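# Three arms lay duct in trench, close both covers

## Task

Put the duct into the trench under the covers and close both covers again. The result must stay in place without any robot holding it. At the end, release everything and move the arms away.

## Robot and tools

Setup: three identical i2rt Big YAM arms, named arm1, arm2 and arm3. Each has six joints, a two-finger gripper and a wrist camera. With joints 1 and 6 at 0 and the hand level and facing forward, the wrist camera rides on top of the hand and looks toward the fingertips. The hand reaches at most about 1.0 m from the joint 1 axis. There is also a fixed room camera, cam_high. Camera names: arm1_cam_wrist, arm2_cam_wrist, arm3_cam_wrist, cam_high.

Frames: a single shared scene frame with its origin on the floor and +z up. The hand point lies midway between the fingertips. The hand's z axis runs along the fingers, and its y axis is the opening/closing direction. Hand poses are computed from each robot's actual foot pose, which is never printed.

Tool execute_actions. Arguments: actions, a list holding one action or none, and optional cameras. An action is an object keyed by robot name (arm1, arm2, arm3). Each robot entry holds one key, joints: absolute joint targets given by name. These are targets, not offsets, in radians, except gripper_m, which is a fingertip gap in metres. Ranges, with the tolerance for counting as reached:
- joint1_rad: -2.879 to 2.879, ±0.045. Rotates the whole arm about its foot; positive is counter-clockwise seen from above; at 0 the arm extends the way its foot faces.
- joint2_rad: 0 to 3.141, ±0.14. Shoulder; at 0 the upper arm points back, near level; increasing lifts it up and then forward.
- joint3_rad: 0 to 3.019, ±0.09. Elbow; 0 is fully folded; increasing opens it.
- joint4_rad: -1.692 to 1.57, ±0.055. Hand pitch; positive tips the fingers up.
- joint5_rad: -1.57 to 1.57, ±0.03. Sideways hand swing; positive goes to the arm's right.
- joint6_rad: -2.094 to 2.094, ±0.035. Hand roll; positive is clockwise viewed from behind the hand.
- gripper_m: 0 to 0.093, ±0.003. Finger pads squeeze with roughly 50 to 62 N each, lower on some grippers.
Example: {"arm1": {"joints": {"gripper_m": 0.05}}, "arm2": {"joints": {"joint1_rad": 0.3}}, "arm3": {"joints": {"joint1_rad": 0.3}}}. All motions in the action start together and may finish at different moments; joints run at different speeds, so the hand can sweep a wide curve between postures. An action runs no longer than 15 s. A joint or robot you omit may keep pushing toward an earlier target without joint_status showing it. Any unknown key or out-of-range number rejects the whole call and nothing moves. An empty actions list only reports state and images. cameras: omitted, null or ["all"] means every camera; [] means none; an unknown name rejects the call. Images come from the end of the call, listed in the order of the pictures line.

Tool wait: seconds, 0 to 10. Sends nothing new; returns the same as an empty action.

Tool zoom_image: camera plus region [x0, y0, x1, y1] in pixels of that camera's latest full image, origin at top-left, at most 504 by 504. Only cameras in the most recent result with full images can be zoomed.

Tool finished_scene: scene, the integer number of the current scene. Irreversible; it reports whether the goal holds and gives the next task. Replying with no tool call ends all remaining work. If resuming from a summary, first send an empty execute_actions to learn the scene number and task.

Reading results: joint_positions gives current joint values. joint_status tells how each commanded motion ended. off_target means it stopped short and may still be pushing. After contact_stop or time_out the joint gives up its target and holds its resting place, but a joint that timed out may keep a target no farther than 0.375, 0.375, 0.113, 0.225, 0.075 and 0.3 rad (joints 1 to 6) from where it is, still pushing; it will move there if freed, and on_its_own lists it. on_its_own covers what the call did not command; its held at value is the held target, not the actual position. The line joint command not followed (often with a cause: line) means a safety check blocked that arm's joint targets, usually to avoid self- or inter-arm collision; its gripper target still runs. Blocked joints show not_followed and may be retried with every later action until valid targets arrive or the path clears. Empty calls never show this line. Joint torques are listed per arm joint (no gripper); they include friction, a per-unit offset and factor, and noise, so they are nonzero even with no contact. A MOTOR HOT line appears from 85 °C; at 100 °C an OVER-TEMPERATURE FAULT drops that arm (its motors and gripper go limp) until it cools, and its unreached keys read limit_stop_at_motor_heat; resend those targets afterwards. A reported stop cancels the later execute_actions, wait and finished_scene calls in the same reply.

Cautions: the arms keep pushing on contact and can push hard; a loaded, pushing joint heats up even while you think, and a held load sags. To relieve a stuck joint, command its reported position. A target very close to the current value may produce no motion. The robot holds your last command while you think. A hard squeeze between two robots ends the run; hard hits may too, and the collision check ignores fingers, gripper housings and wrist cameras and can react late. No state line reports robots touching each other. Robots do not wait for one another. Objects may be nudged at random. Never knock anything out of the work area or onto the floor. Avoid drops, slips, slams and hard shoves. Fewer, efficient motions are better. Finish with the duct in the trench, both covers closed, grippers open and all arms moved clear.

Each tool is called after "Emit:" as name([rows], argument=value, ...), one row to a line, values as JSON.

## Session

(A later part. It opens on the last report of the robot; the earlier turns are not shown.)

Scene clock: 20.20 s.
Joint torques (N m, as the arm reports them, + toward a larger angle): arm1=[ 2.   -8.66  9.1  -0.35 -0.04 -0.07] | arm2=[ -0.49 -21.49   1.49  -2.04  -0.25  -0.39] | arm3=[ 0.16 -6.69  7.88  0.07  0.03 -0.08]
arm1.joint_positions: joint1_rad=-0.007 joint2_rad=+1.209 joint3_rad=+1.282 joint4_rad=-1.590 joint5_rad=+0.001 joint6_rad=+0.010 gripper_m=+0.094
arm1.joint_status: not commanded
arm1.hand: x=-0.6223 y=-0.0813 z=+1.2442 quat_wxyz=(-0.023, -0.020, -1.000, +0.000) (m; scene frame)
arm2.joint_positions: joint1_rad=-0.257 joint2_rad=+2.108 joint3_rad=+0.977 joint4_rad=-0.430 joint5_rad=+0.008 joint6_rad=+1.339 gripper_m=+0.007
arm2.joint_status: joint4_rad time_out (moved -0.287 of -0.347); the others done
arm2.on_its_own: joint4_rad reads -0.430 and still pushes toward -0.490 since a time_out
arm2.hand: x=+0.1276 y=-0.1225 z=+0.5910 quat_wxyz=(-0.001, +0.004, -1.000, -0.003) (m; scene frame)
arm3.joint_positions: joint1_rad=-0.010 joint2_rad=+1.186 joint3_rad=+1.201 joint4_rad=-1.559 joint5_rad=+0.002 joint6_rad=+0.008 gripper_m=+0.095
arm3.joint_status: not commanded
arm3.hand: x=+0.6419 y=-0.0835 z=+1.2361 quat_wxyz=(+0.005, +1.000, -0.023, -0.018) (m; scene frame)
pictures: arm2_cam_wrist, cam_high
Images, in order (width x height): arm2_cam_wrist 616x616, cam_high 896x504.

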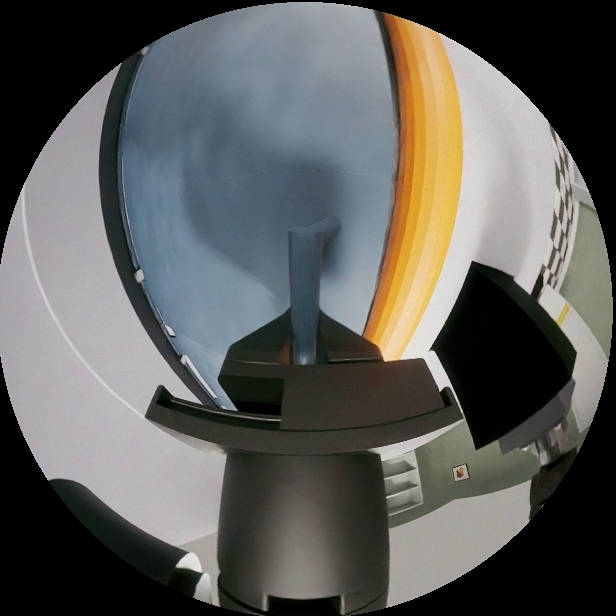

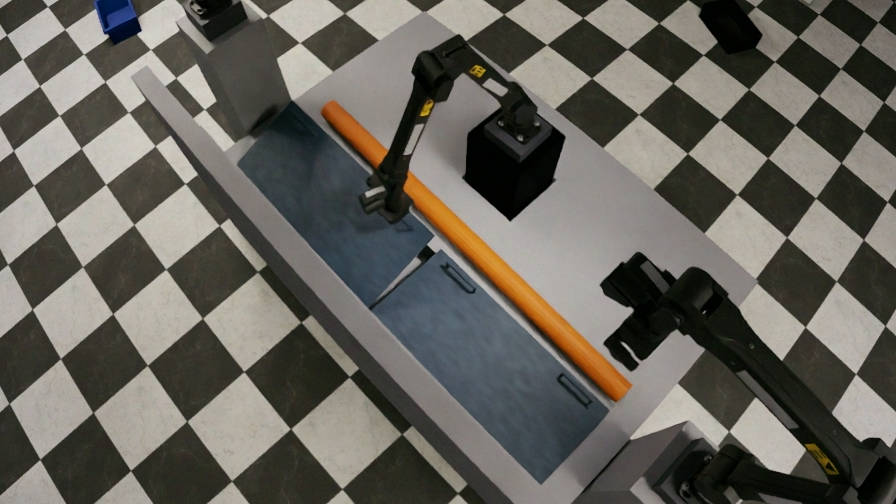

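Emit:
execute_actions([
  {"arm2":{"joints":{"joint1_rad":-0.215,"joint2_rad":1.865,"joint3_rad":0.757,"joint4_rad":0.2,"joint6_rad":1.4}}},
], cameras=["cam_high"])

Emit:
execute_actions([
  {"arm2":{"joints":{"joint1_rad":-0.18,"joint2_rad":1.90,"joint3_rad":0.866,"joint4_rad":0.43,"joint6_rad":1.45}}},
], cameras=["cam_high"])

Scene clock: 21.90 s.
Joint torques (N m, as the arm reports them, + toward a larger angle): arm1=[ 1.64 -8.54  9.13 -0.37 -0.04 -0.09] | arm2=[  1.25 -22.96   4.39   3.35  -0.22   0.18] | arm3=[ 0.13 -6.74  7.88  0.05  0.03 -0.08]
arm1.joint_positions: joint1_rad=-0.007 joint2_rad=+1.209 joint3_rad=+1.282 joint4_rad=-1.590 joint5_rad=+0.001 joint6_rad=+0.010 gripper_m=+0.094
arm1.joint_status: not commanded
arm1.hand: x=-0.6223 y=-0.0813 z=+1.2442 quat_wxyz=(-0.023, -0.020, -1.000, +0.000) (m; scene frame)
arm2.joint_positions: joint1_rad=-0.244 joint2_rad=+1.984 joint3_rad=+0.750 joint4_rad=+0.148 joint5_rad=+0.007 joint6_rad=+1.378 gripper_m=+0.007
arm2.joint_status: all done
arm2.hand: x=+0.1301 y=-0.0841 z=+0.6333 quat_wxyz=(-0.047, -0.011, -0.971, -0.234) (m; scene frame)
arm3.joint_positions: joint1_rad=-0.010 joint2_rad=+1.186 joint3_rad=+1.201 joint4_rad=-1.559 joint5_rad=+0.002 joint6_rad=+0.008 gripper_m=+0.095
arm3.joint_status: not commanded
arm3.hand: x=+0.6419 y=-0.0835 z=+1.2361 quat_wxyz=(+0.005, +1.000, -0.023, -0.018) (m; scene frame)
pictures: cam_high
Images, in order (width x height): cam_high 896x504.

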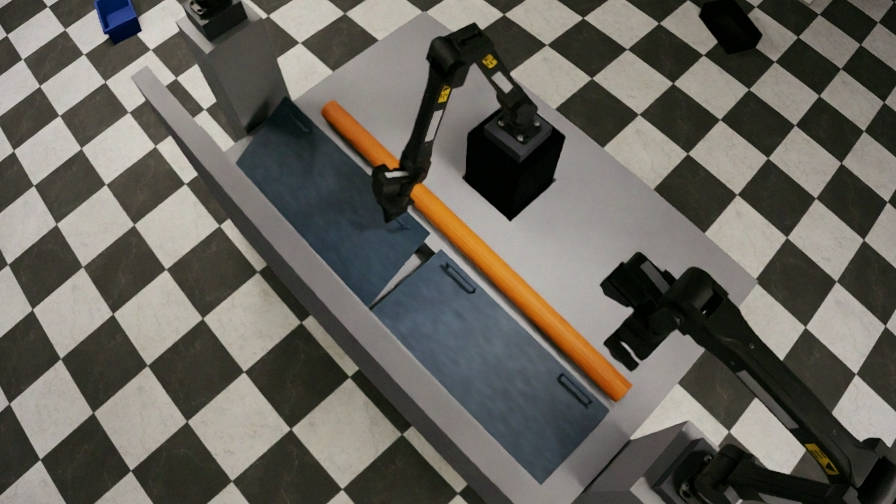

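Scene clock: 24.17 s.
Joint torques (N m, as the arm reports them, + toward a larger angle): arm1=[ 1.66 -8.57  9.11 -0.33 -0.03 -0.09] | arm2=[  3.74 -20.18  14.05   7.4   -0.58   0.45] | arm3=[ 0.11 -6.66  7.87  0.05  0.03 -0.08]
arm1.joint_positions: joint1_rad=-0.007 joint2_rad=+1.209 joint3_rad=+1.282 joint4_rad=-1.590 joint5_rad=+0.001 joint6_rad=+0.010 gripper_m=+0.094
arm1.joint_status: not commanded
arm1.hand: x=-0.6223 y=-0.0813 z=+1.2442 quat_wxyz=(-0.023, -0.020, -1.000, +0.000) (m; scene frame)
arm2.joint_positions: joint1_rad=-0.235 joint2_rad=+1.984 joint3_rad=+0.727 joint4_rad=+0.280 joint5_rad=+0.016 joint6_rad=+1.400 gripper_m=+0.007
arm2.joint_status: joint1_rad time_out (moved +0.010 of +0.064); joint3_rad time_out (moved -0.023 of +0.116); joint4_rad time_out (moved +0.132 of +0.282); joint6_rad time_out (moved +0.022 of +0.072); the others done
arm2.on_its_own: joint1_rad reads -0.235 and still pushes toward -0.180 since a time_out; joint3_rad reads +0.727 and still pushes toward +0.844 since a time_out; joint4_rad reads +0.280 and still pushes toward +0.430 since a time_out; joint6_rad reads +1.400 and still pushes toward +1.450 since a time_out
arm2.hand: x=+0.1302 y=-0.0693 z=+0.6439 quat_wxyz=(-0.057, -0.018, -0.957, -0.285) (m; scene frame)
arm3.joint_positions: joint1_rad=-0.010 joint2_rad=+1.186 joint3_rad=+1.201 joint4_rad=-1.559 joint5_rad=+0.002 joint6_rad=+0.008 gripper_m=+0.095
arm3.joint_status: not commanded
arm3.hand: x=+0.6419 y=-0.0835 z=+1.2361 quat_wxyz=(+0.005, +1.000, -0.023, -0.018) (m; scene frame)
pictures: cam_high
Images, in order (width x height): cam_high 896x504.

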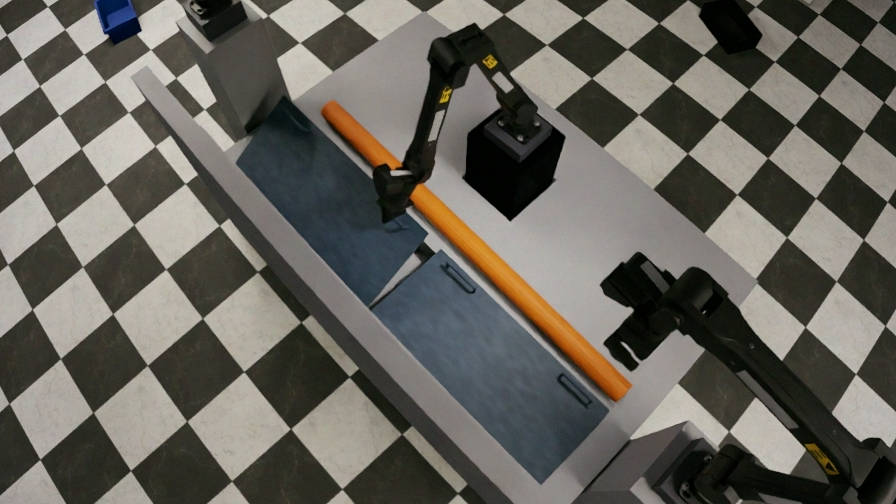

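Emit:
execute_actions([
  {"arm2":{"joints":{"joint1_rad":-0.2,"joint2_rad":1.72,"joint3_rad":0.80,"joint4_rad":0.35,"joint6_rad":1.42}}},
], cameras=["cam_high"])

Scene clock: 26.47 s.
Joint torques (N m, as the arm reports them, + toward a larger angle): arm1=[ 1.72 -8.63  9.11 -0.29 -0.04 -0.07] | arm2=[  1.06 -27.96   8.88   4.44  -0.19  -0.01] | arm3=[ 0.16 -6.71  7.88  0.06  0.03 -0.08]
arm1.joint_positions: joint1_rad=-0.007 joint2_rad=+1.209 joint3_rad=+1.282 joint4_rad=-1.590 joint5_rad=+0.001 joint6_rad=+0.010 gripper_m=+0.094
arm1.joint_status: not commanded
arm1.hand: x=-0.6223 y=-0.0813 z=+1.2442 quat_wxyz=(-0.023, -0.020, -1.000, +0.000) (m; scene frame)
arm2.joint_positions: joint1_rad=-0.224 joint2_rad=+1.896 joint3_rad=+0.755 joint4_rad=+0.279 joint5_rad=+0.006 joint6_rad=+1.415 gripper_m=+0.008
arm2.joint_status: joint2_rad time_out (moved -0.088 of -0.264); joint4_rad time_out (moved -0.001 of +0.070); the others done
arm2.on_its_own: joint2_rad reads +1.896 and still pushes toward +1.720 since a time_out; joint4_rad reads +0.279 and still pushes toward +0.350 since a time_out
arm2.hand: x=+0.1305 y=-0.0338 z=+0.6946 quat_wxyz=(-0.058, -0.019, -0.938, -0.340) (m; scene frame)
arm3.joint_positions: joint1_rad=-0.010 joint2_rad=+1.186 joint3_rad=+1.201 joint4_rad=-1.559 joint5_rad=+0.002 joint6_rad=+0.008 gripper_m=+0.095
arm3.joint_status: not commanded
arm3.hand: x=+0.6419 y=-0.0835 z=+1.2361 quat_wxyz=(+0.005, +1.000, -0.023, -0.018) (m; scene frame)
pictures: cam_high
Images, in order (width x height): cam_high 896x504.

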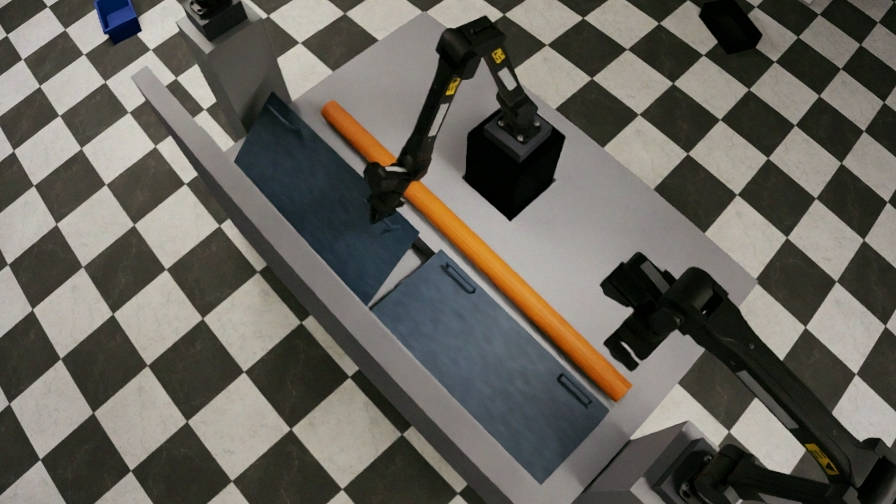

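Emit:
execute_actions([
  {"arm2":{"joints":{"joint1_rad":-0.17,"joint2_rad":1.8,"joint3_rad":0.98,"joint4_rad":0.6,"joint6_rad":1.47}}},
], cameras=["cam_high"])

Scene clock: 29.10 s.
Joint torques (N m, as the arm reports them, + toward a larger angle): arm1=[ 1.63 -8.65  9.12 -0.32 -0.04 -0.08] | arm2=[  1.53 -22.08  15.76   8.69  -0.81   0.12] | arm3=[ 0.22 -6.71  7.87  0.06  0.02 -0.08]
arm1.joint_positions: joint1_rad=-0.007 joint2_rad=+1.209 joint3_rad=+1.282 joint4_rad=-1.590 joint5_rad=+0.001 joint6_rad=+0.010 gripper_m=+0.094
arm1.joint_status: not commanded
arm1.hand: x=-0.6223 y=-0.0813 z=+1.2442 quat_wxyz=(-0.023, -0.020, -1.000, +0.000) (m; scene frame)
arm2.joint_positions: joint1_rad=-0.201 joint2_rad=+1.896 joint3_rad=+0.807 joint4_rad=+0.428 joint5_rad=+0.021 joint6_rad=+1.450 gripper_m=+0.008
arm2.joint_status: joint3_rad time_out (moved +0.053 of +0.225); joint4_rad time_out (moved +0.149 of +0.321); the others done
arm2.on_its_own: joint3_rad reads +0.807 and still pushes toward +0.923 since a time_out; joint4_rad reads +0.428 and still pushes toward +0.600 since a time_out
arm2.hand: x=+0.1299 y=+0.0196 z=+0.7392 quat_wxyz=(-0.069, -0.027, -0.898, -0.433) (m; scene frame)
arm3.joint_positions: joint1_rad=-0.010 joint2_rad=+1.186 joint3_rad=+1.201 joint4_rad=-1.559 joint5_rad=+0.002 joint6_rad=+0.008 gripper_m=+0.095
arm3.joint_status: not commanded
arm3.hand: x=+0.6419 y=-0.0835 z=+1.2361 quat_wxyz=(+0.005, +1.000, -0.023, -0.018) (m; scene frame)
pictures: cam_high
Images, in order (width x height): cam_high 896x504.

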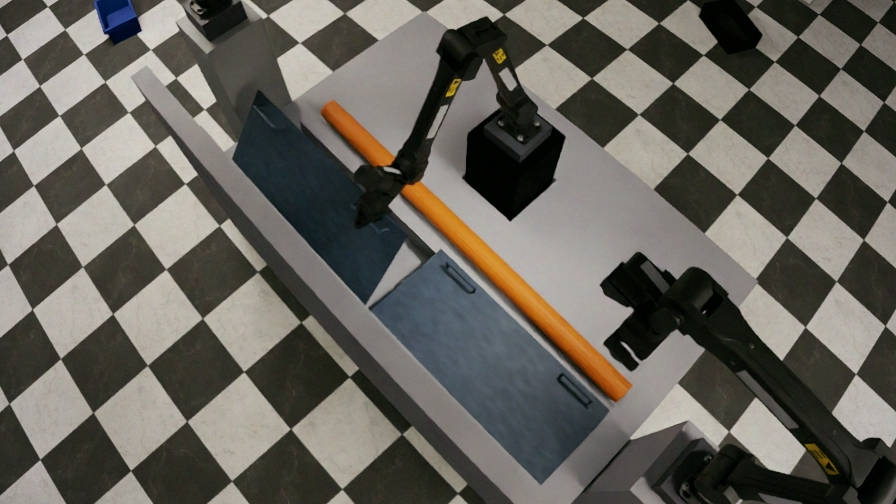

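Keep going.

Emit:
execute_actions([
  {"arm2":{"joints":{"joint1_rad":-0.16,"joint2_rad":1.85,"joint3_rad":1.05,"joint4_rad":0.7,"joint6_rad":1.48}}},
], cameras=[])

Emit:
execute_actions([
  {"arm2":{"joints":{"joint1_rad":-0.15,"joint2_rad":1.95,"joint3_rad":1.2,"joint4_rad":0.75,"joint6_rad":1.5}}},
], cameras=["cam_high"])

Scene clock: 31.70 s.
Joint torques (N m, as the arm reports them, + toward a larger angle): arm1=[ 1.72 -8.52  9.05 -0.28 -0.04 -0.09] | arm2=[  2.54 -18.64  17.12   9.38  -0.89   0.23] | arm3=[ 0.18 -6.7   7.87  0.05  0.03 -0.08]
arm1.joint_positions: joint1_rad=-0.007 joint2_rad=+1.209 joint3_rad=+1.282 joint4_rad=-1.590 joint5_rad=+0.001 joint6_rad=+0.010 gripper_m=+0.094
arm1.joint_status: not commanded
arm1.hand: x=-0.6223 y=-0.0813 z=+1.2442 quat_wxyz=(-0.023, -0.020, -1.000, +0.000) (m; scene frame)
arm2.joint_positions: joint1_rad=-0.201 joint2_rad=+1.908 joint3_rad=+0.785 joint4_rad=+0.484 joint5_rad=+0.023 joint6_rad=+1.449 gripper_m=+0.008
arm2.joint_status: joint3_rad time_out (moved -0.022 of +0.243); joint4_rad time_out (moved +0.056 of +0.272); the others done
arm2.on_its_own: joint3_rad reads +0.785 and still pushes toward +0.920 since a time_out (your +1.050 is given up); joint4_rad reads +0.484 and still pushes toward +0.672 since a time_out
arm2.hand: x=+0.1298 y=+0.0154 z=+0.7358 quat_wxyz=(-0.071, -0.027, -0.893, -0.443) (m; scene frame)
arm3.joint_positions: joint1_rad=-0.010 joint2_rad=+1.186 joint3_rad=+1.201 joint4_rad=-1.559 joint5_rad=+0.002 joint6_rad=+0.008 gripper_m=+0.095
arm3.joint_status: not commanded
arm3.hand: x=+0.6419 y=-0.0835 z=+1.2361 quat_wxyz=(+0.005, +1.000, -0.023, -0.018) (m; scene frame)
pictures: none
No camera images: the call's "cameras" was empty. Leave "cameras" out to get every camera's image.

not run: a stop came earlier in this reply.

Emit:
execute_actions([
  {"arm2":{"joints":{"joint2_rad":1.65,"joint3_rad":0.9,"joint4_rad":0.45}}},
], cameras=["cam_high"])

Scene clock: 34.10 s.
Joint torques (N m, as the arm reports them, + toward a larger angle): arm1=[ 1.74 -8.64  9.1  -0.34 -0.04 -0.07] | arm2=[  2.68 -33.18  14.34   4.72  -1.     0.16] | arm3=[ 0.15 -6.69  7.89  0.05  0.03 -0.08]
arm1.joint_positions: joint1_rad=-0.007 joint2_rad=+1.209 joint3_rad=+1.282 joint4_rad=-1.590 joint5_rad=+0.001 joint6_rad=+0.010 gripper_m=+0.094
arm1.joint_status: not commanded
arm1.hand: x=-0.6223 y=-0.0813 z=+1.2442 quat_wxyz=(-0.023, -0.020, -1.000, +0.000) (m; scene frame)
arm2.joint_positions: joint1_rad=-0.202 joint2_rad=+1.881 joint3_rad=+0.800 joint4_rad=+0.377 joint5_rad=+0.026 joint6_rad=+1.456 gripper_m=+0.008
arm2.joint_status: joint2_rad time_out (moved -0.026 of -0.258); joint3_rad time_out (moved +0.015 of +0.115); joint4_rad time_out (moved -0.107 of -0.034)
arm2.on_its_own: joint2_rad reads +1.881 and still pushes toward +1.650 since a time_out; joint3_rad reads +0.800 and still pushes toward +0.900 since a time_out; joint4_rad reads +0.377 and still pushes toward +0.450 since a time_out
arm2.hand: x=+0.1301 y=+0.0104 z=+0.7352 quat_wxyz=(-0.067, -0.032, -0.908, -0.413) (m; scene frame)
arm3.joint_positions: joint1_rad=-0.010 joint2_rad=+1.186 joint3_rad=+1.201 joint4_rad=-1.559 joint5_rad=+0.002 joint6_rad=+0.008 gripper_m=+0.095
arm3.joint_status: not commanded
arm3.hand: x=+0.6419 y=-0.0835 z=+1.2361 quat_wxyz=(+0.005, +1.000, -0.023, -0.018) (m; scene frame)
pictures: cam_high
Images, in order (width x height): cam_high 896x504.

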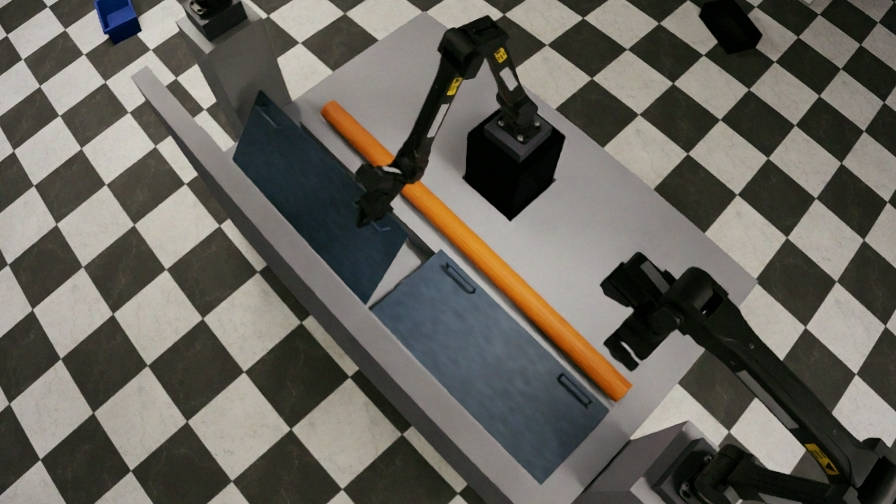

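Emit:
execute_actions([
  {"arm2":{"joints":{"joint2_rad":2.0,"joint3_rad":1.0,"joint4_rad":0.5}}},
], cameras=["cam_high","arm2_cam_wrist"])

Scene clock: 36.77 s.
Joint torques (N m, as the arm reports them, + toward a larger angle): arm1=[ 1.74 -8.68  9.08 -0.34 -0.04 -0.09] | arm2=[ 2.18 -5.62 16.27  6.33 -1.01  0.17] | arm3=[ 0.2  -6.69  7.87  0.08  0.03 -0.08]
arm1.joint_positions: joint1_rad=-0.007 joint2_rad=+1.209 joint3_rad=+1.282 joint4_rad=-1.590 joint5_rad=+0.001 joint6_rad=+0.010 gripper_m=+0.094
arm1.joint_status: not commanded
arm1.hand: x=-0.6223 y=-0.0813 z=+1.2442 quat_wxyz=(-0.023, -0.020, -1.000, +0.000) (m; scene frame)
arm2.joint_positions: joint1_rad=-0.198 joint2_rad=+1.898 joint3_rad=+0.826 joint4_rad=+0.387 joint5_rad=+0.026 joint6_rad=+1.456 gripper_m=+0.008
arm2.joint_status: joint3_rad time_out (moved +0.025 of +0.200); joint4_rad time_out (moved +0.010 of +0.123); the others done
arm2.on_its_own: joint3_rad reads +0.826 and still pushes toward +0.945 since a time_out; joint4_rad reads +0.387 and still pushes toward +0.500 since a time_out
arm2.hand: x=+0.1298 y=+0.0220 z=+0.7371 quat_wxyz=(-0.067, -0.030, -0.904, -0.422) (m; scene frame)
arm3.joint_positions: joint1_rad=-0.010 joint2_rad=+1.186 joint3_rad=+1.201 joint4_rad=-1.559 joint5_rad=+0.002 joint6_rad=+0.008 gripper_m=+0.095
arm3.joint_status: not commanded
arm3.hand: x=+0.6419 y=-0.0835 z=+1.2361 quat_wxyz=(+0.005, +1.000, -0.023, -0.018) (m; scene frame)
pictures: arm2_cam_wrist, cam_high
Images, in order (width x height): arm2_cam_wrist 616x616, cam_high 896x504.

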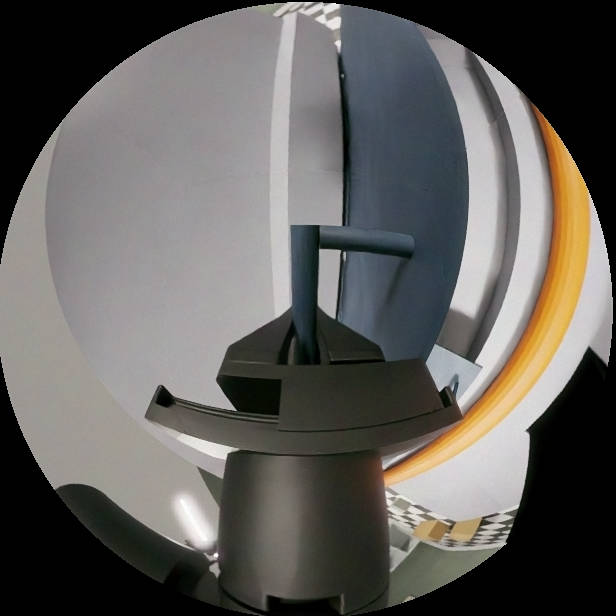

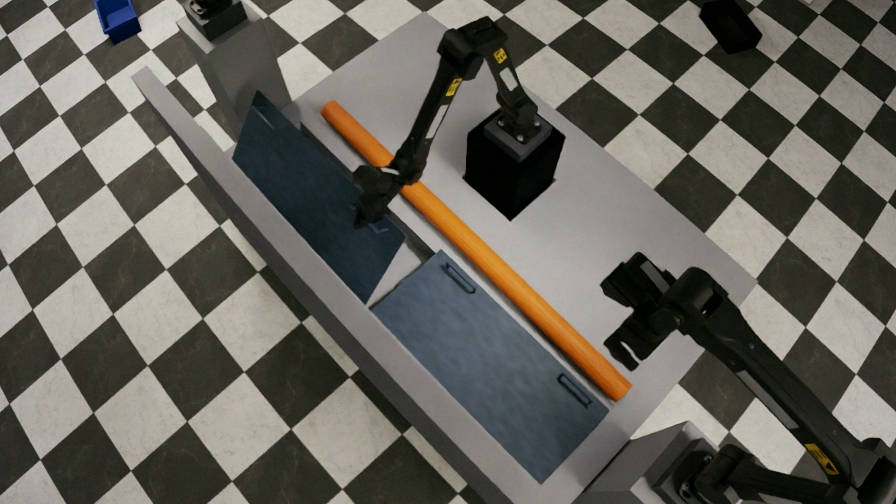

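Emit:
execute_actions([
  {"arm2":{"joints":{"joint2_rad":1.9,"joint3_rad":0.82,"joint4_rad":0.39}},"arm3":{"joints":{"joint1_rad":0.2,"joint2_rad":2.33,"joint3_rad":1.046,"joint4_rad":-0.28,"gripper_m":0}}},
], cameras=["cam_high","arm3_cam_wrist"])

Scene clock: 38.90 s.
Joint torques (N m, as the arm reports them, + toward a larger angle): arm1=[ 1.78 -8.64  9.13 -0.35 -0.05 -0.08] | arm2=[  3.67 -16.76  12.22   4.13  -1.8    0.43] | arm3=[ -0.64 -16.11   2.77   1.31   0.06  -0.08]
arm1.joint_positions: joint1_rad=-0.007 joint2_rad=+1.209 joint3_rad=+1.282 joint4_rad=-1.590 joint5_rad=+0.001 joint6_rad=+0.010 gripper_m=+0.094
arm1.joint_status: not commanded
arm1.hand: x=-0.6223 y=-0.0813 z=+1.2442 quat_wxyz=(-0.023, -0.020, -1.000, +0.000) (m; scene frame)
arm2.joint_positions: joint1_rad=-0.213 joint2_rad=+1.945 joint3_rad=+0.730 joint4_rad=+0.326 joint5_rad=+0.046 joint6_rad=+1.431 gripper_m=+0.008
arm2.joint_status: joint3_rad off_target (ended at +0.730, target +0.820); joint4_rad off_target (ended at +0.326, target +0.390); the others done
arm2.hand: x=+0.1289 y=-0.0485 z=+0.6706 quat_wxyz=(-0.071, -0.028, -0.942, -0.326) (m; scene frame)
arm3.joint_positions: joint1_rad=+0.202 joint2_rad=+2.324 joint3_rad=+1.043 joint4_rad=-0.297 joint5_rad=+0.000 joint6_rad=+0.008 gripper_m=+0.001
arm3.joint_status: all done
arm3.hand: x=+0.5364 y=-0.1785 z=+0.7197 quat_wxyz=(+0.005, +0.997, +0.083, -0.002) (m; scene frame)
pictures: arm3_cam_wrist, cam_high
Images, in order (width x height): arm3_cam_wrist 616x616, cam_high 896x504.

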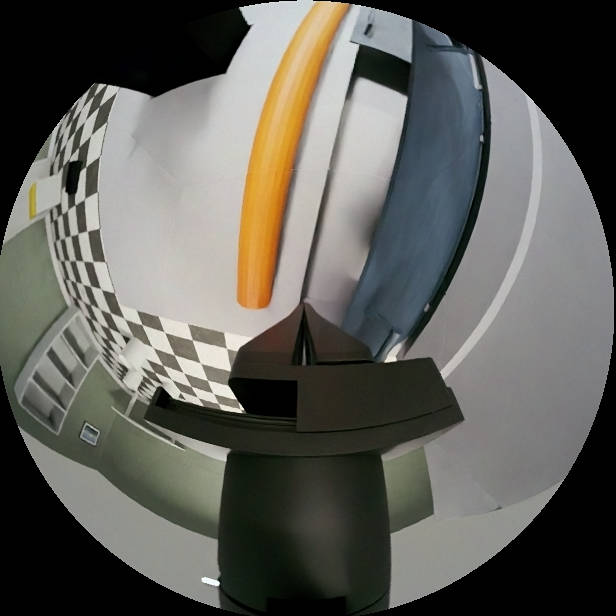

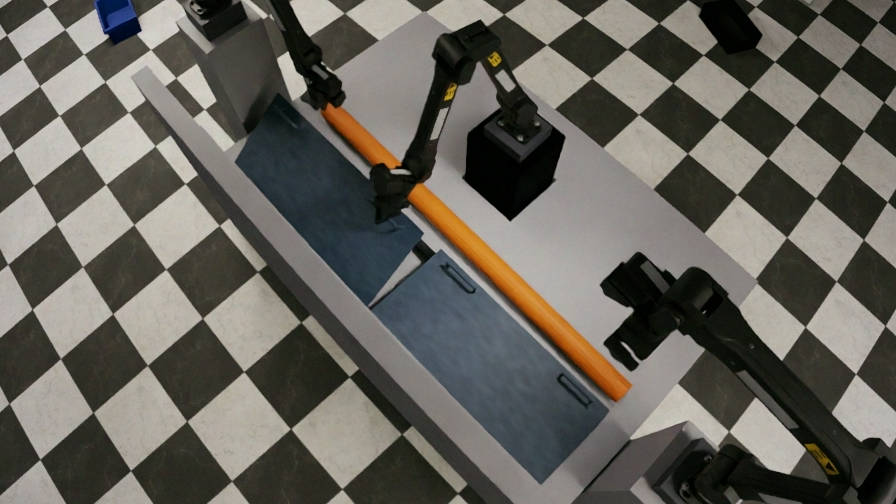

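Emit:
execute_actions([
  {"arm2":{"joints":{"joint1_rad":-0.19,"joint2_rad":1.85,"joint3_rad":1.36,"joint4_rad":-0.95,"joint6_rad":1.38}},"arm3":{"joints":{"joint1_rad":0.25,"joint2_rad":2.675,"joint3_rad":1.435,"joint4_rad":-0.33}}},
], cameras=["cam_high","arm3_cam_wrist"])

Scene clock: 42.43 s.
Joint torques (N m, as the arm reports them, + toward a larger angle): arm1=[ 1.59 -8.69  9.12 -0.34 -0.04 -0.07] | arm2=[  0.49 -29.89  13.24  -3.09  -0.81  -0.14] | arm3=[  0.04 -19.19   3.97  -0.19   0.07  -0.08]
arm1.joint_positions: joint1_rad=-0.007 joint2_rad=+1.209 joint3_rad=+1.282 joint4_rad=-1.590 joint5_rad=+0.001 joint6_rad=+0.010 gripper_m=+0.094
arm1.joint_status: not commanded
arm1.hand: x=-0.6223 y=-0.0813 z=+1.2442 quat_wxyz=(-0.023, -0.020, -1.000, +0.000) (m; scene frame)
arm2.joint_positions: joint1_rad=-0.208 joint2_rad=+2.000 joint3_rad=+1.289 joint4_rad=-0.865 joint5_rad=+0.022 joint6_rad=+1.394 gripper_m=+0.007
arm2.joint_status: joint2_rad time_out (moved +0.056 of -0.095); joint4_rad time_out (moved -1.191 of -1.276); the others done
arm2.on_its_own: joint2_rad reads +2.000 and still pushes toward +1.850 since a time_out; joint4_rad reads -0.865 and still pushes toward -0.950 since a time_out
arm2.hand: x=+0.1257 y=-0.0296 z=+0.7126 quat_wxyz=(-0.006, +0.001, -1.000, +0.005) (m; scene frame)
arm3.joint_positions: joint1_rad=+0.243 joint2_rad=+2.671 joint3_rad=+1.419 joint4_rad=-0.316 joint5_rad=+0.000 joint6_rad=+0.008 gripper_m=+0.001
arm3.joint_status: all done
arm3.hand: x=+0.4675 y=-0.2130 z=+0.6053 quat_wxyz=(+0.006, +0.995, +0.104, -0.007) (m; scene frame)
pictures: arm3_cam_wrist, cam_high
Images, in order (width x height): arm3_cam_wrist 616x616, cam_high 896x504.

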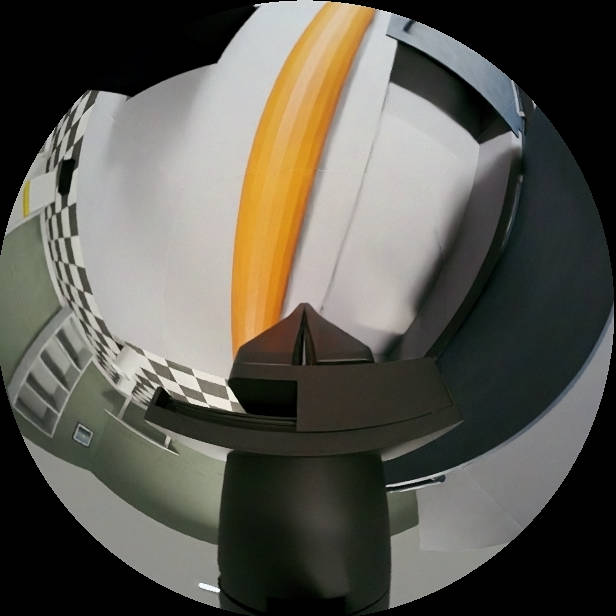

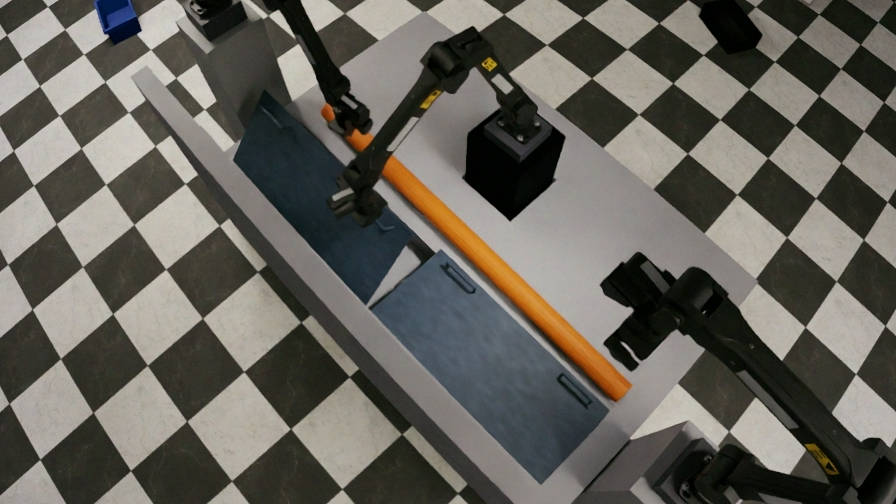

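Emit:
execute_actions([
  {"arm3":{"joints":{"joint1_rad":-0.12}},"arm2":{"joints":{"joint2_rad":1.9,"joint3_rad":1.4}}},
], cameras=["cam_high","arm3_cam_wrist"])

Scene clock: 45.00 s.
Joint torques (N m, as the arm reports them, + toward a larger angle): arm1=[ 1.87 -8.54  9.09 -0.32 -0.03 -0.08] | arm2=[ -0.06 -26.91  11.08  -1.97  -0.36  -0.17] | arm3=[-10.1  -18.24   3.64  -0.05   0.67   0.17]
arm1.joint_positions: joint1_rad=-0.007 joint2_rad=+1.209 joint3_rad=+1.282 joint4_rad=-1.590 joint5_rad=+0.001 joint6_rad=+0.010 gripper_m=+0.094
arm1.joint_status: not commanded
arm1.hand: x=-0.6223 y=-0.0813 z=+1.2442 quat_wxyz=(-0.023, -0.020, -1.000, +0.000) (m; scene frame)
arm2.joint_positions: joint1_rad=-0.202 joint2_rad=+2.007 joint3_rad=+1.359 joint4_rad=-0.891 joint5_rad=+0.011 joint6_rad=+1.397 gripper_m=+0.008
arm2.joint_status: all done
arm2.on_its_own: joint4_rad reads -0.891 and still pushes toward -0.950 since a time_out
arm2.hand: x=+0.1254 y=-0.0028 z=+0.7298 quat_wxyz=(-0.004, +0.002, -1.000, -0.014) (m; scene frame)
arm3.joint_positions: joint1_rad=+0.010 joint2_rad=+2.658 joint3_rad=+1.425 joint4_rad=-0.318 joint5_rad=-0.015 joint6_rad=-0.014 gripper_m=+0.001
arm3.joint_status: joint1_rad time_out (moved -0.233 of -0.363)
arm3.on_its_own: joint1_rad reads +0.010 and still pushes toward -0.120 since a time_out
arm3.hand: x=+0.4466 y=-0.0972 z=+0.6112 quat_wxyz=(+0.013, +1.000, -0.002, -0.015) (m; scene frame)
pictures: arm3_cam_wrist, cam_high
Images, in order (width x height): arm3_cam_wrist 616x616, cam_high 896x504.

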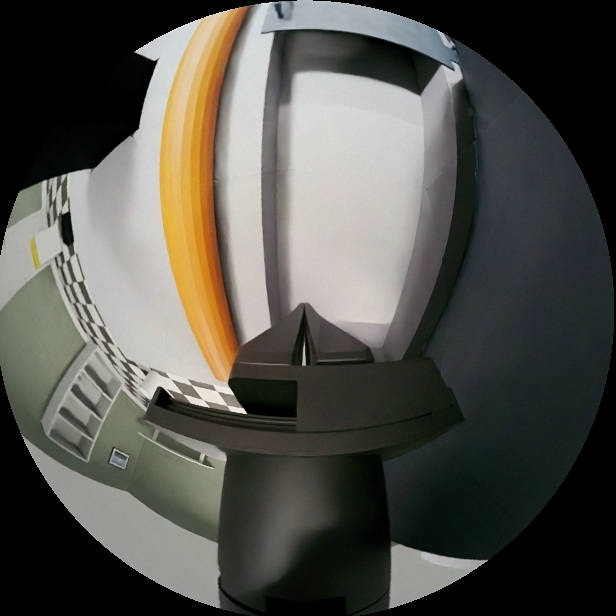

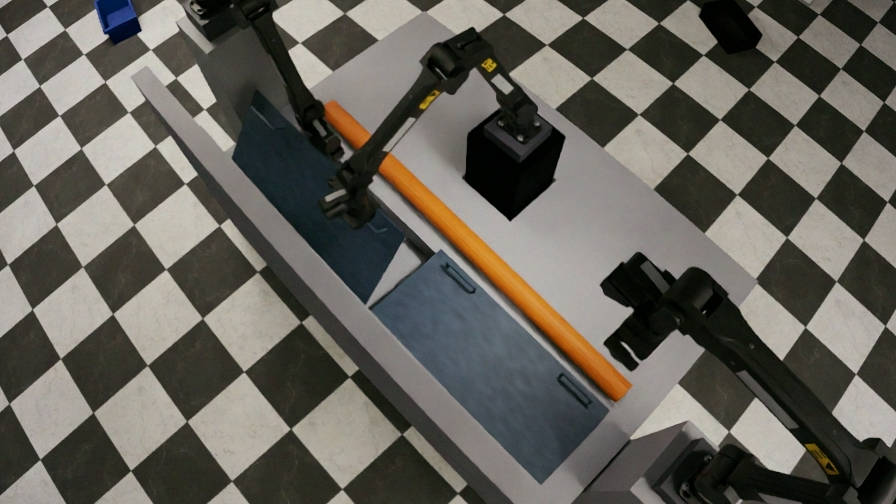

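Emit:
execute_actions([
  {"arm3":{"joints":{"joint1_rad":-0.3}},"arm2":{"joints":{"joint1_rad":-0.17,"joint2_rad":2.0,"joint3_rad":1.6,"joint4_rad":-1.1,"joint6_rad":1.41}}},
], cameras=["cam_high"])

Emit:
execute_actions([
  {"arm3":{"joints":{"joint1_rad":-0.5}},"arm2":{"joints":{"joint1_rad":-0.15,"joint2_rad":2.15,"joint3_rad":1.85,"joint4_rad":-1.25,"joint6_rad":1.43}}},
], cameras=["cam_high"])

Scene clock: 47.47 s.
Joint torques (N m, as the arm reports them, + toward a larger angle): arm1=[ 1.9  -8.6   9.11 -0.34 -0.04 -0.07] | arm2=[  0.35 -26.2   10.7   -2.59  -0.37  -0.06] | arm3=[-15.2  -15.57   3.88   0.12   0.33   0.13]
arm1.joint_positions: joint1_rad=-0.007 joint2_rad=+1.209 joint3_rad=+1.282 joint4_rad=-1.590 joint5_rad=+0.001 joint6_rad=+0.010 gripper_m=+0.094
arm1.joint_status: not commanded
arm1.hand: x=-0.6223 y=-0.0813 z=+1.2442 quat_wxyz=(-0.023, -0.020, -1.000, +0.000) (m; scene frame)
arm2.joint_positions: joint1_rad=-0.186 joint2_rad=+2.076 joint3_rad=+1.572 joint4_rad=-1.025 joint5_rad=+0.011 joint6_rad=+1.415 gripper_m=+0.008
arm2.joint_status: joint4_rad time_out (moved -0.134 of -0.209); the others done
arm2.on_its_own: joint4_rad reads -1.025 and still pushes toward -1.100 since a time_out
arm2.hand: x=+0.1246 y=+0.0520 z=+0.7599 quat_wxyz=(-0.004, +0.001, -1.000, -0.019) (m; scene frame)
arm3.joint_positions: joint1_rad=-0.101 joint2_rad=+2.625 joint3_rad=+1.426 joint4_rad=-0.320 joint5_rad=-0.006 joint6_rad=-0.011 gripper_m=+0.001
arm3.joint_status: joint1_rad time_out (moved -0.110 of -0.310)
arm3.on_its_own: joint1_rad reads -0.101 and still pushes toward -0.300 since a time_out
arm3.hand: x=+0.4351 y=-0.0361 z=+0.6274 quat_wxyz=(+0.008, +0.998, -0.059, -0.031) (m; scene frame)
pictures: cam_high
Images, in order (width x height): cam_high 896x504.

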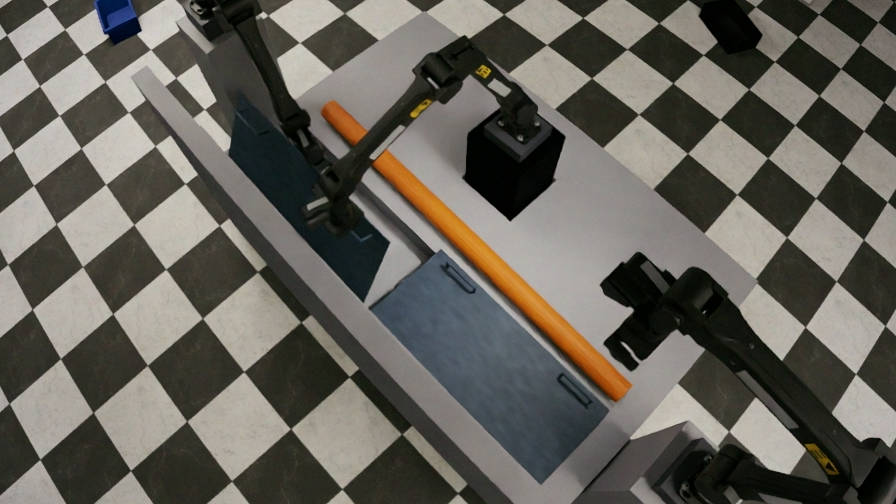

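not run: a stop came earlier in this reply.

Emit:
execute_actions([
  {"arm3":{"joints":{"joint1_rad":-0.45}},"arm2":{"joints":{"joint1_rad":-0.15,"joint2_rad":2.15,"joint3_rad":1.85,"joint4_rad":-1.2,"joint6_rad":1.43}}},
], cameras=["cam_high"])

Scene clock: 49.93 s.
Joint torques (N m, as the arm reports them, + toward a larger angle): arm1=[ 1.64 -8.66  9.08 -0.36 -0.04 -0.07] | arm2=[  1.91 -21.98  18.16   1.81  -0.73   0.09] | arm3=[-19.97 -15.57   3.87   0.12   0.32   0.13]
arm1.joint_positions: joint1_rad=-0.007 joint2_rad=+1.209 joint3_rad=+1.282 joint4_rad=-1.590 joint5_rad=+0.001 joint6_rad=+0.010 gripper_m=+0.094
arm1.joint_status: not commanded
arm1.hand: x=-0.6223 y=-0.0813 z=+1.2442 quat_wxyz=(-0.023, -0.020, -1.000, +0.000) (m; scene frame)
arm2.joint_positions: joint1_rad=-0.183 joint2_rad=+2.163 joint3_rad=+1.721 joint4_rad=-1.244 joint5_rad=+0.020 joint6_rad=+1.423 gripper_m=+0.007
arm2.joint_status: joint3_rad time_out (moved +0.149 of +0.278); the others done
arm2.on_its_own: joint3_rad reads +1.721 and still pushes toward +1.833 since a time_out
arm2.hand: x=+0.1242 y=+0.0492 z=+0.7604 quat_wxyz=(+0.003, +0.000, -0.998, +0.059) (m; scene frame)
arm3.joint_positions: joint1_rad=-0.102 joint2_rad=+2.625 joint3_rad=+1.426 joint4_rad=-0.320 joint5_rad=-0.006 joint6_rad=-0.011 gripper_m=+0.001
arm3.joint_status: joint1_rad time_out (moved -0.002 of -0.349)
arm3.on_its_own: joint1_rad reads -0.102 and still pushes toward -0.366 since a time_out (your -0.450 is given up)
arm3.hand: x=+0.4352 y=-0.0351 z=+0.6274 quat_wxyz=(+0.008, +0.998, -0.060, -0.031) (m; scene frame)
pictures: cam_high
Images, in order (width x height): cam_high 896x504.

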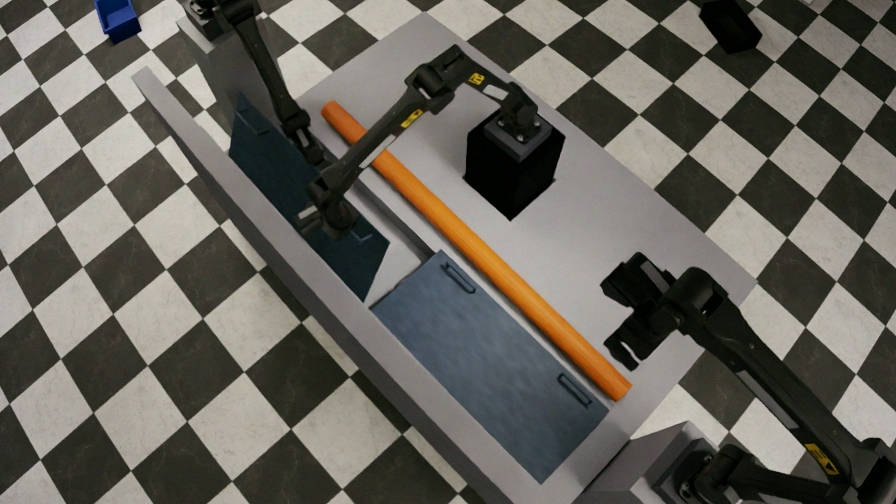

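Emit:
execute_actions([
  {"arm3":{"joints":{"joint1_rad":-0.2}},"arm2":{"joints":{"gripper_m":0.04,"joint3_rad":1.72}}},
], cameras=[])

Emit:
execute_actions([
  {"arm2":{"joints":{"joint2_rad":1.6,"joint3_rad":1.4,"joint4_rad":-1.3}}},
], cameras=["cam_high"])

Scene clock: 52.20 s.
Joint torques (N m, as the arm reports them, + toward a larger angle): arm1=[ 1.77 -8.53  9.13 -0.38 -0.03 -0.08] | arm2=[ -0.53 -21.6    8.06   0.6   -0.06   0.09] | arm3=[ -8.   -15.6    3.88   0.14   0.37   0.13]
arm1.joint_positions: joint1_rad=-0.007 joint2_rad=+1.209 joint3_rad=+1.282 joint4_rad=-1.590 joint5_rad=+0.001 joint6_rad=+0.010 gripper_m=+0.094
arm1.joint_status: not commanded
arm1.hand: x=-0.6223 y=-0.0813 z=+1.2442 quat_wxyz=(-0.023, -0.020, -1.000, +0.000) (m; scene frame)
arm2.joint_positions: joint1_rad=-0.157 joint2_rad=+2.158 joint3_rad=+1.723 joint4_rad=-1.210 joint5_rad=+0.003 joint6_rad=+1.423 gripper_m=+0.040
arm2.joint_status: all done
arm2.hand: x=+0.1071 y=+0.0615 z=+0.7632 quat_wxyz=(+0.008, +0.012, -0.999, +0.038) (m; scene frame)
arm3.joint_positions: joint1_rad=-0.098 joint2_rad=+2.625 joint3_rad=+1.426 joint4_rad=-0.320 joint5_rad=-0.007 joint6_rad=-0.011 gripper_m=+0.001
arm3.joint_status: joint1_rad time_out (moved +0.004 of -0.098)
arm3.on_its_own: joint1_rad reads -0.098 and still pushes toward -0.200 since a time_out
arm3.hand: x=+0.4349 y=-0.0377 z=+0.6275 quat_wxyz=(+0.008, +0.998, -0.058, -0.031) (m; scene frame)
pictures: none
No camera images: the call's "cameras" was empty. Leave "cameras" out to get every camera's image.

not run: a stop came earlier in this reply.

Emit:
execute_actions([
  {"arm2":{"joints":{"joint2_rad":1.6,"joint3_rad":1.4,"joint4_rad":-1.3}}},
], cameras=["cam_high","arm3_cam_wrist"])

Scene clock: 53.80 s.
Joint torques (N m, as the arm reports them, + toward a larger angle): arm1=[ 1.94 -8.64  9.08 -0.36 -0.04 -0.08] | arm2=[ -0.72 -11.55   9.77   0.3    0.15  -0.02] | arm3=[-11.08 -18.38   2.95   0.06   0.28   0.11]
arm1.joint_positions: joint1_rad=-0.007 joint2_rad=+1.209 joint3_rad=+1.282 joint4_rad=-1.590 joint5_rad=+0.001 joint6_rad=+0.010 gripper_m=+0.094
arm1.joint_status: not commanded
arm1.hand: x=-0.6223 y=-0.0813 z=+1.2442 quat_wxyz=(-0.023, -0.020, -1.000, +0.000) (m; scene frame)
arm2.joint_positions: joint1_rad=-0.155 joint2_rad=+1.580 joint3_rad=+1.396 joint4_rad=-1.295 joint5_rad=-0.002 joint6_rad=+1.431 gripper_m=+0.040
arm2.joint_status: all done
arm2.hand: x=+0.0911 y=-0.0620 z=+0.9557 quat_wxyz=(-0.001, +0.009, -0.999, -0.046) (m; scene frame)
arm3.joint_positions: joint1_rad=-0.056 joint2_rad=+2.659 joint3_rad=+1.435 joint4_rad=-0.320 joint5_rad=-0.005 joint6_rad=-0.009 gripper_m=+0.001
arm3.joint_status: not commanded
arm3.on_its_own: joint1_rad reads -0.056 and still pushes toward -0.200 since a time_out
arm3.hand: x=+0.4430 y=-0.0610 z=+0.6118 quat_wxyz=(+0.008, +0.999, -0.037, -0.018) (m; scene frame)
pictures: arm3_cam_wrist, cam_high
Images, in order (width x height): arm3_cam_wrist 616x616, cam_high 896x504.

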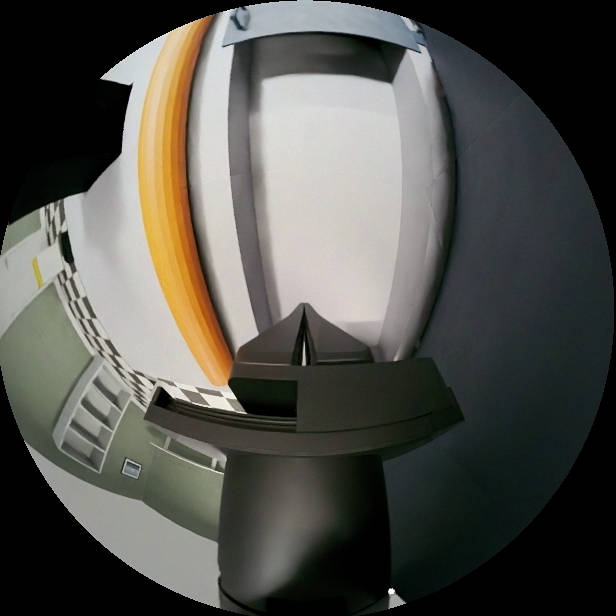

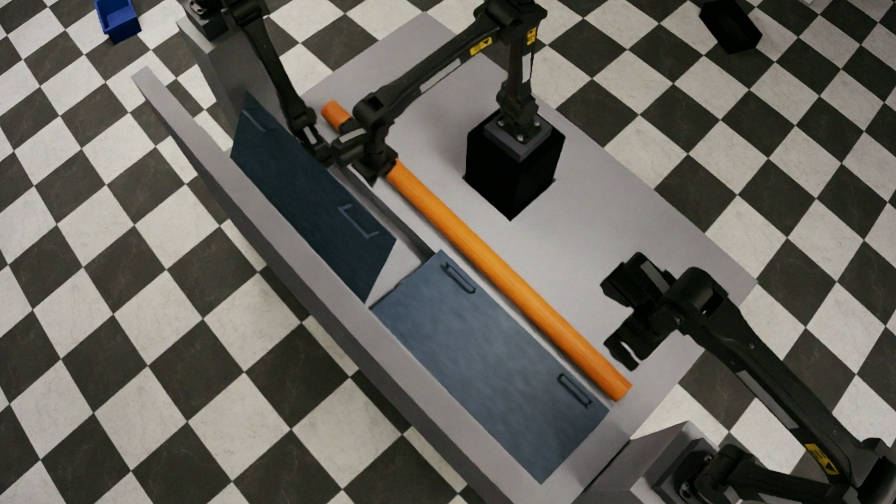

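Emit:
execute_actions([
  {"arm3":{"joints":{"joint1_rad":-0.5}}},
], cameras=["cam_high","arm3_cam_wrist"])

Scene clock: 56.37 s.
Joint torques (N m, as the arm reports them, + toward a larger angle): arm1=[ 1.67 -8.84  9.09 -0.36 -0.03 -0.08] | arm2=[ -0.82 -11.82   9.78   0.3    0.14  -0.03] | arm3=[-20.02 -15.5    3.91   0.12   0.46   0.09]
arm1.joint_positions: joint1_rad=-0.007 joint2_rad=+1.209 joint3_rad=+1.282 joint4_rad=-1.590 joint5_rad=+0.001 joint6_rad=+0.010 gripper_m=+0.094
arm1.joint_status: not commanded
arm1.hand: x=-0.6223 y=-0.0813 z=+1.2442 quat_wxyz=(-0.023, -0.020, -1.000, +0.000) (m; scene frame)
arm2.joint_positions: joint1_rad=-0.155 joint2_rad=+1.580 joint3_rad=+1.396 joint4_rad=-1.295 joint5_rad=-0.002 joint6_rad=+1.431 gripper_m=+0.040
arm2.joint_status: not commanded
arm2.hand: x=+0.0911 y=-0.0620 z=+0.9557 quat_wxyz=(-0.001, +0.009, -0.999, -0.046) (m; scene frame)
arm3.joint_positions: joint1_rad=-0.103 joint2_rad=+2.624 joint3_rad=+1.425 joint4_rad=-0.320 joint5_rad=-0.010 joint6_rad=-0.007 gripper_m=+0.001
arm3.joint_status: joint1_rad time_out (moved -0.048 of -0.444)
arm3.on_its_own: joint1_rad reads -0.103 and still pushes toward -0.367 since a time_out (your -0.500 is given up)
arm3.hand: x=+0.4351 y=-0.0352 z=+0.6278 quat_wxyz=(+0.009, +0.998, -0.062, -0.031) (m; scene frame)
pictures: arm3_cam_wrist, cam_high
Images, in order (width x height): arm3_cam_wrist 616x616, cam_high 896x504.

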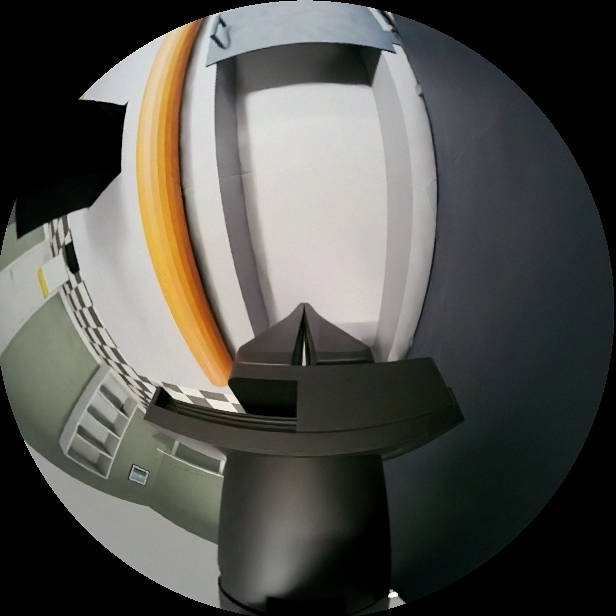

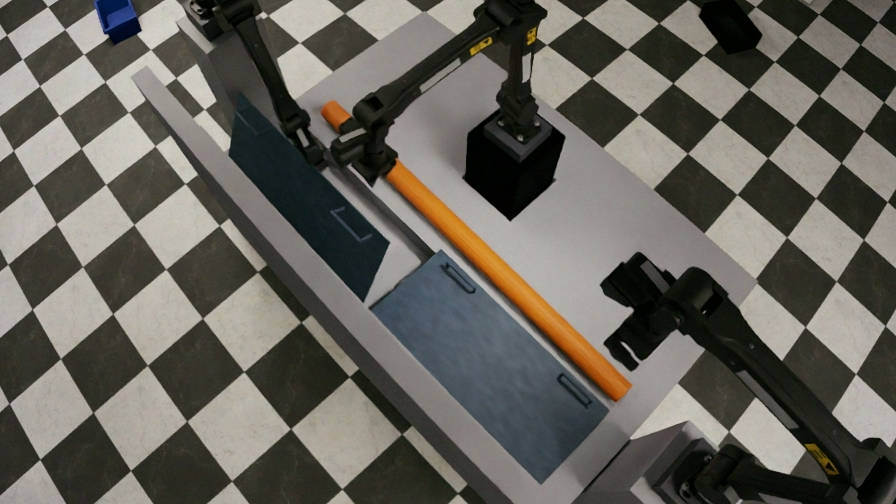

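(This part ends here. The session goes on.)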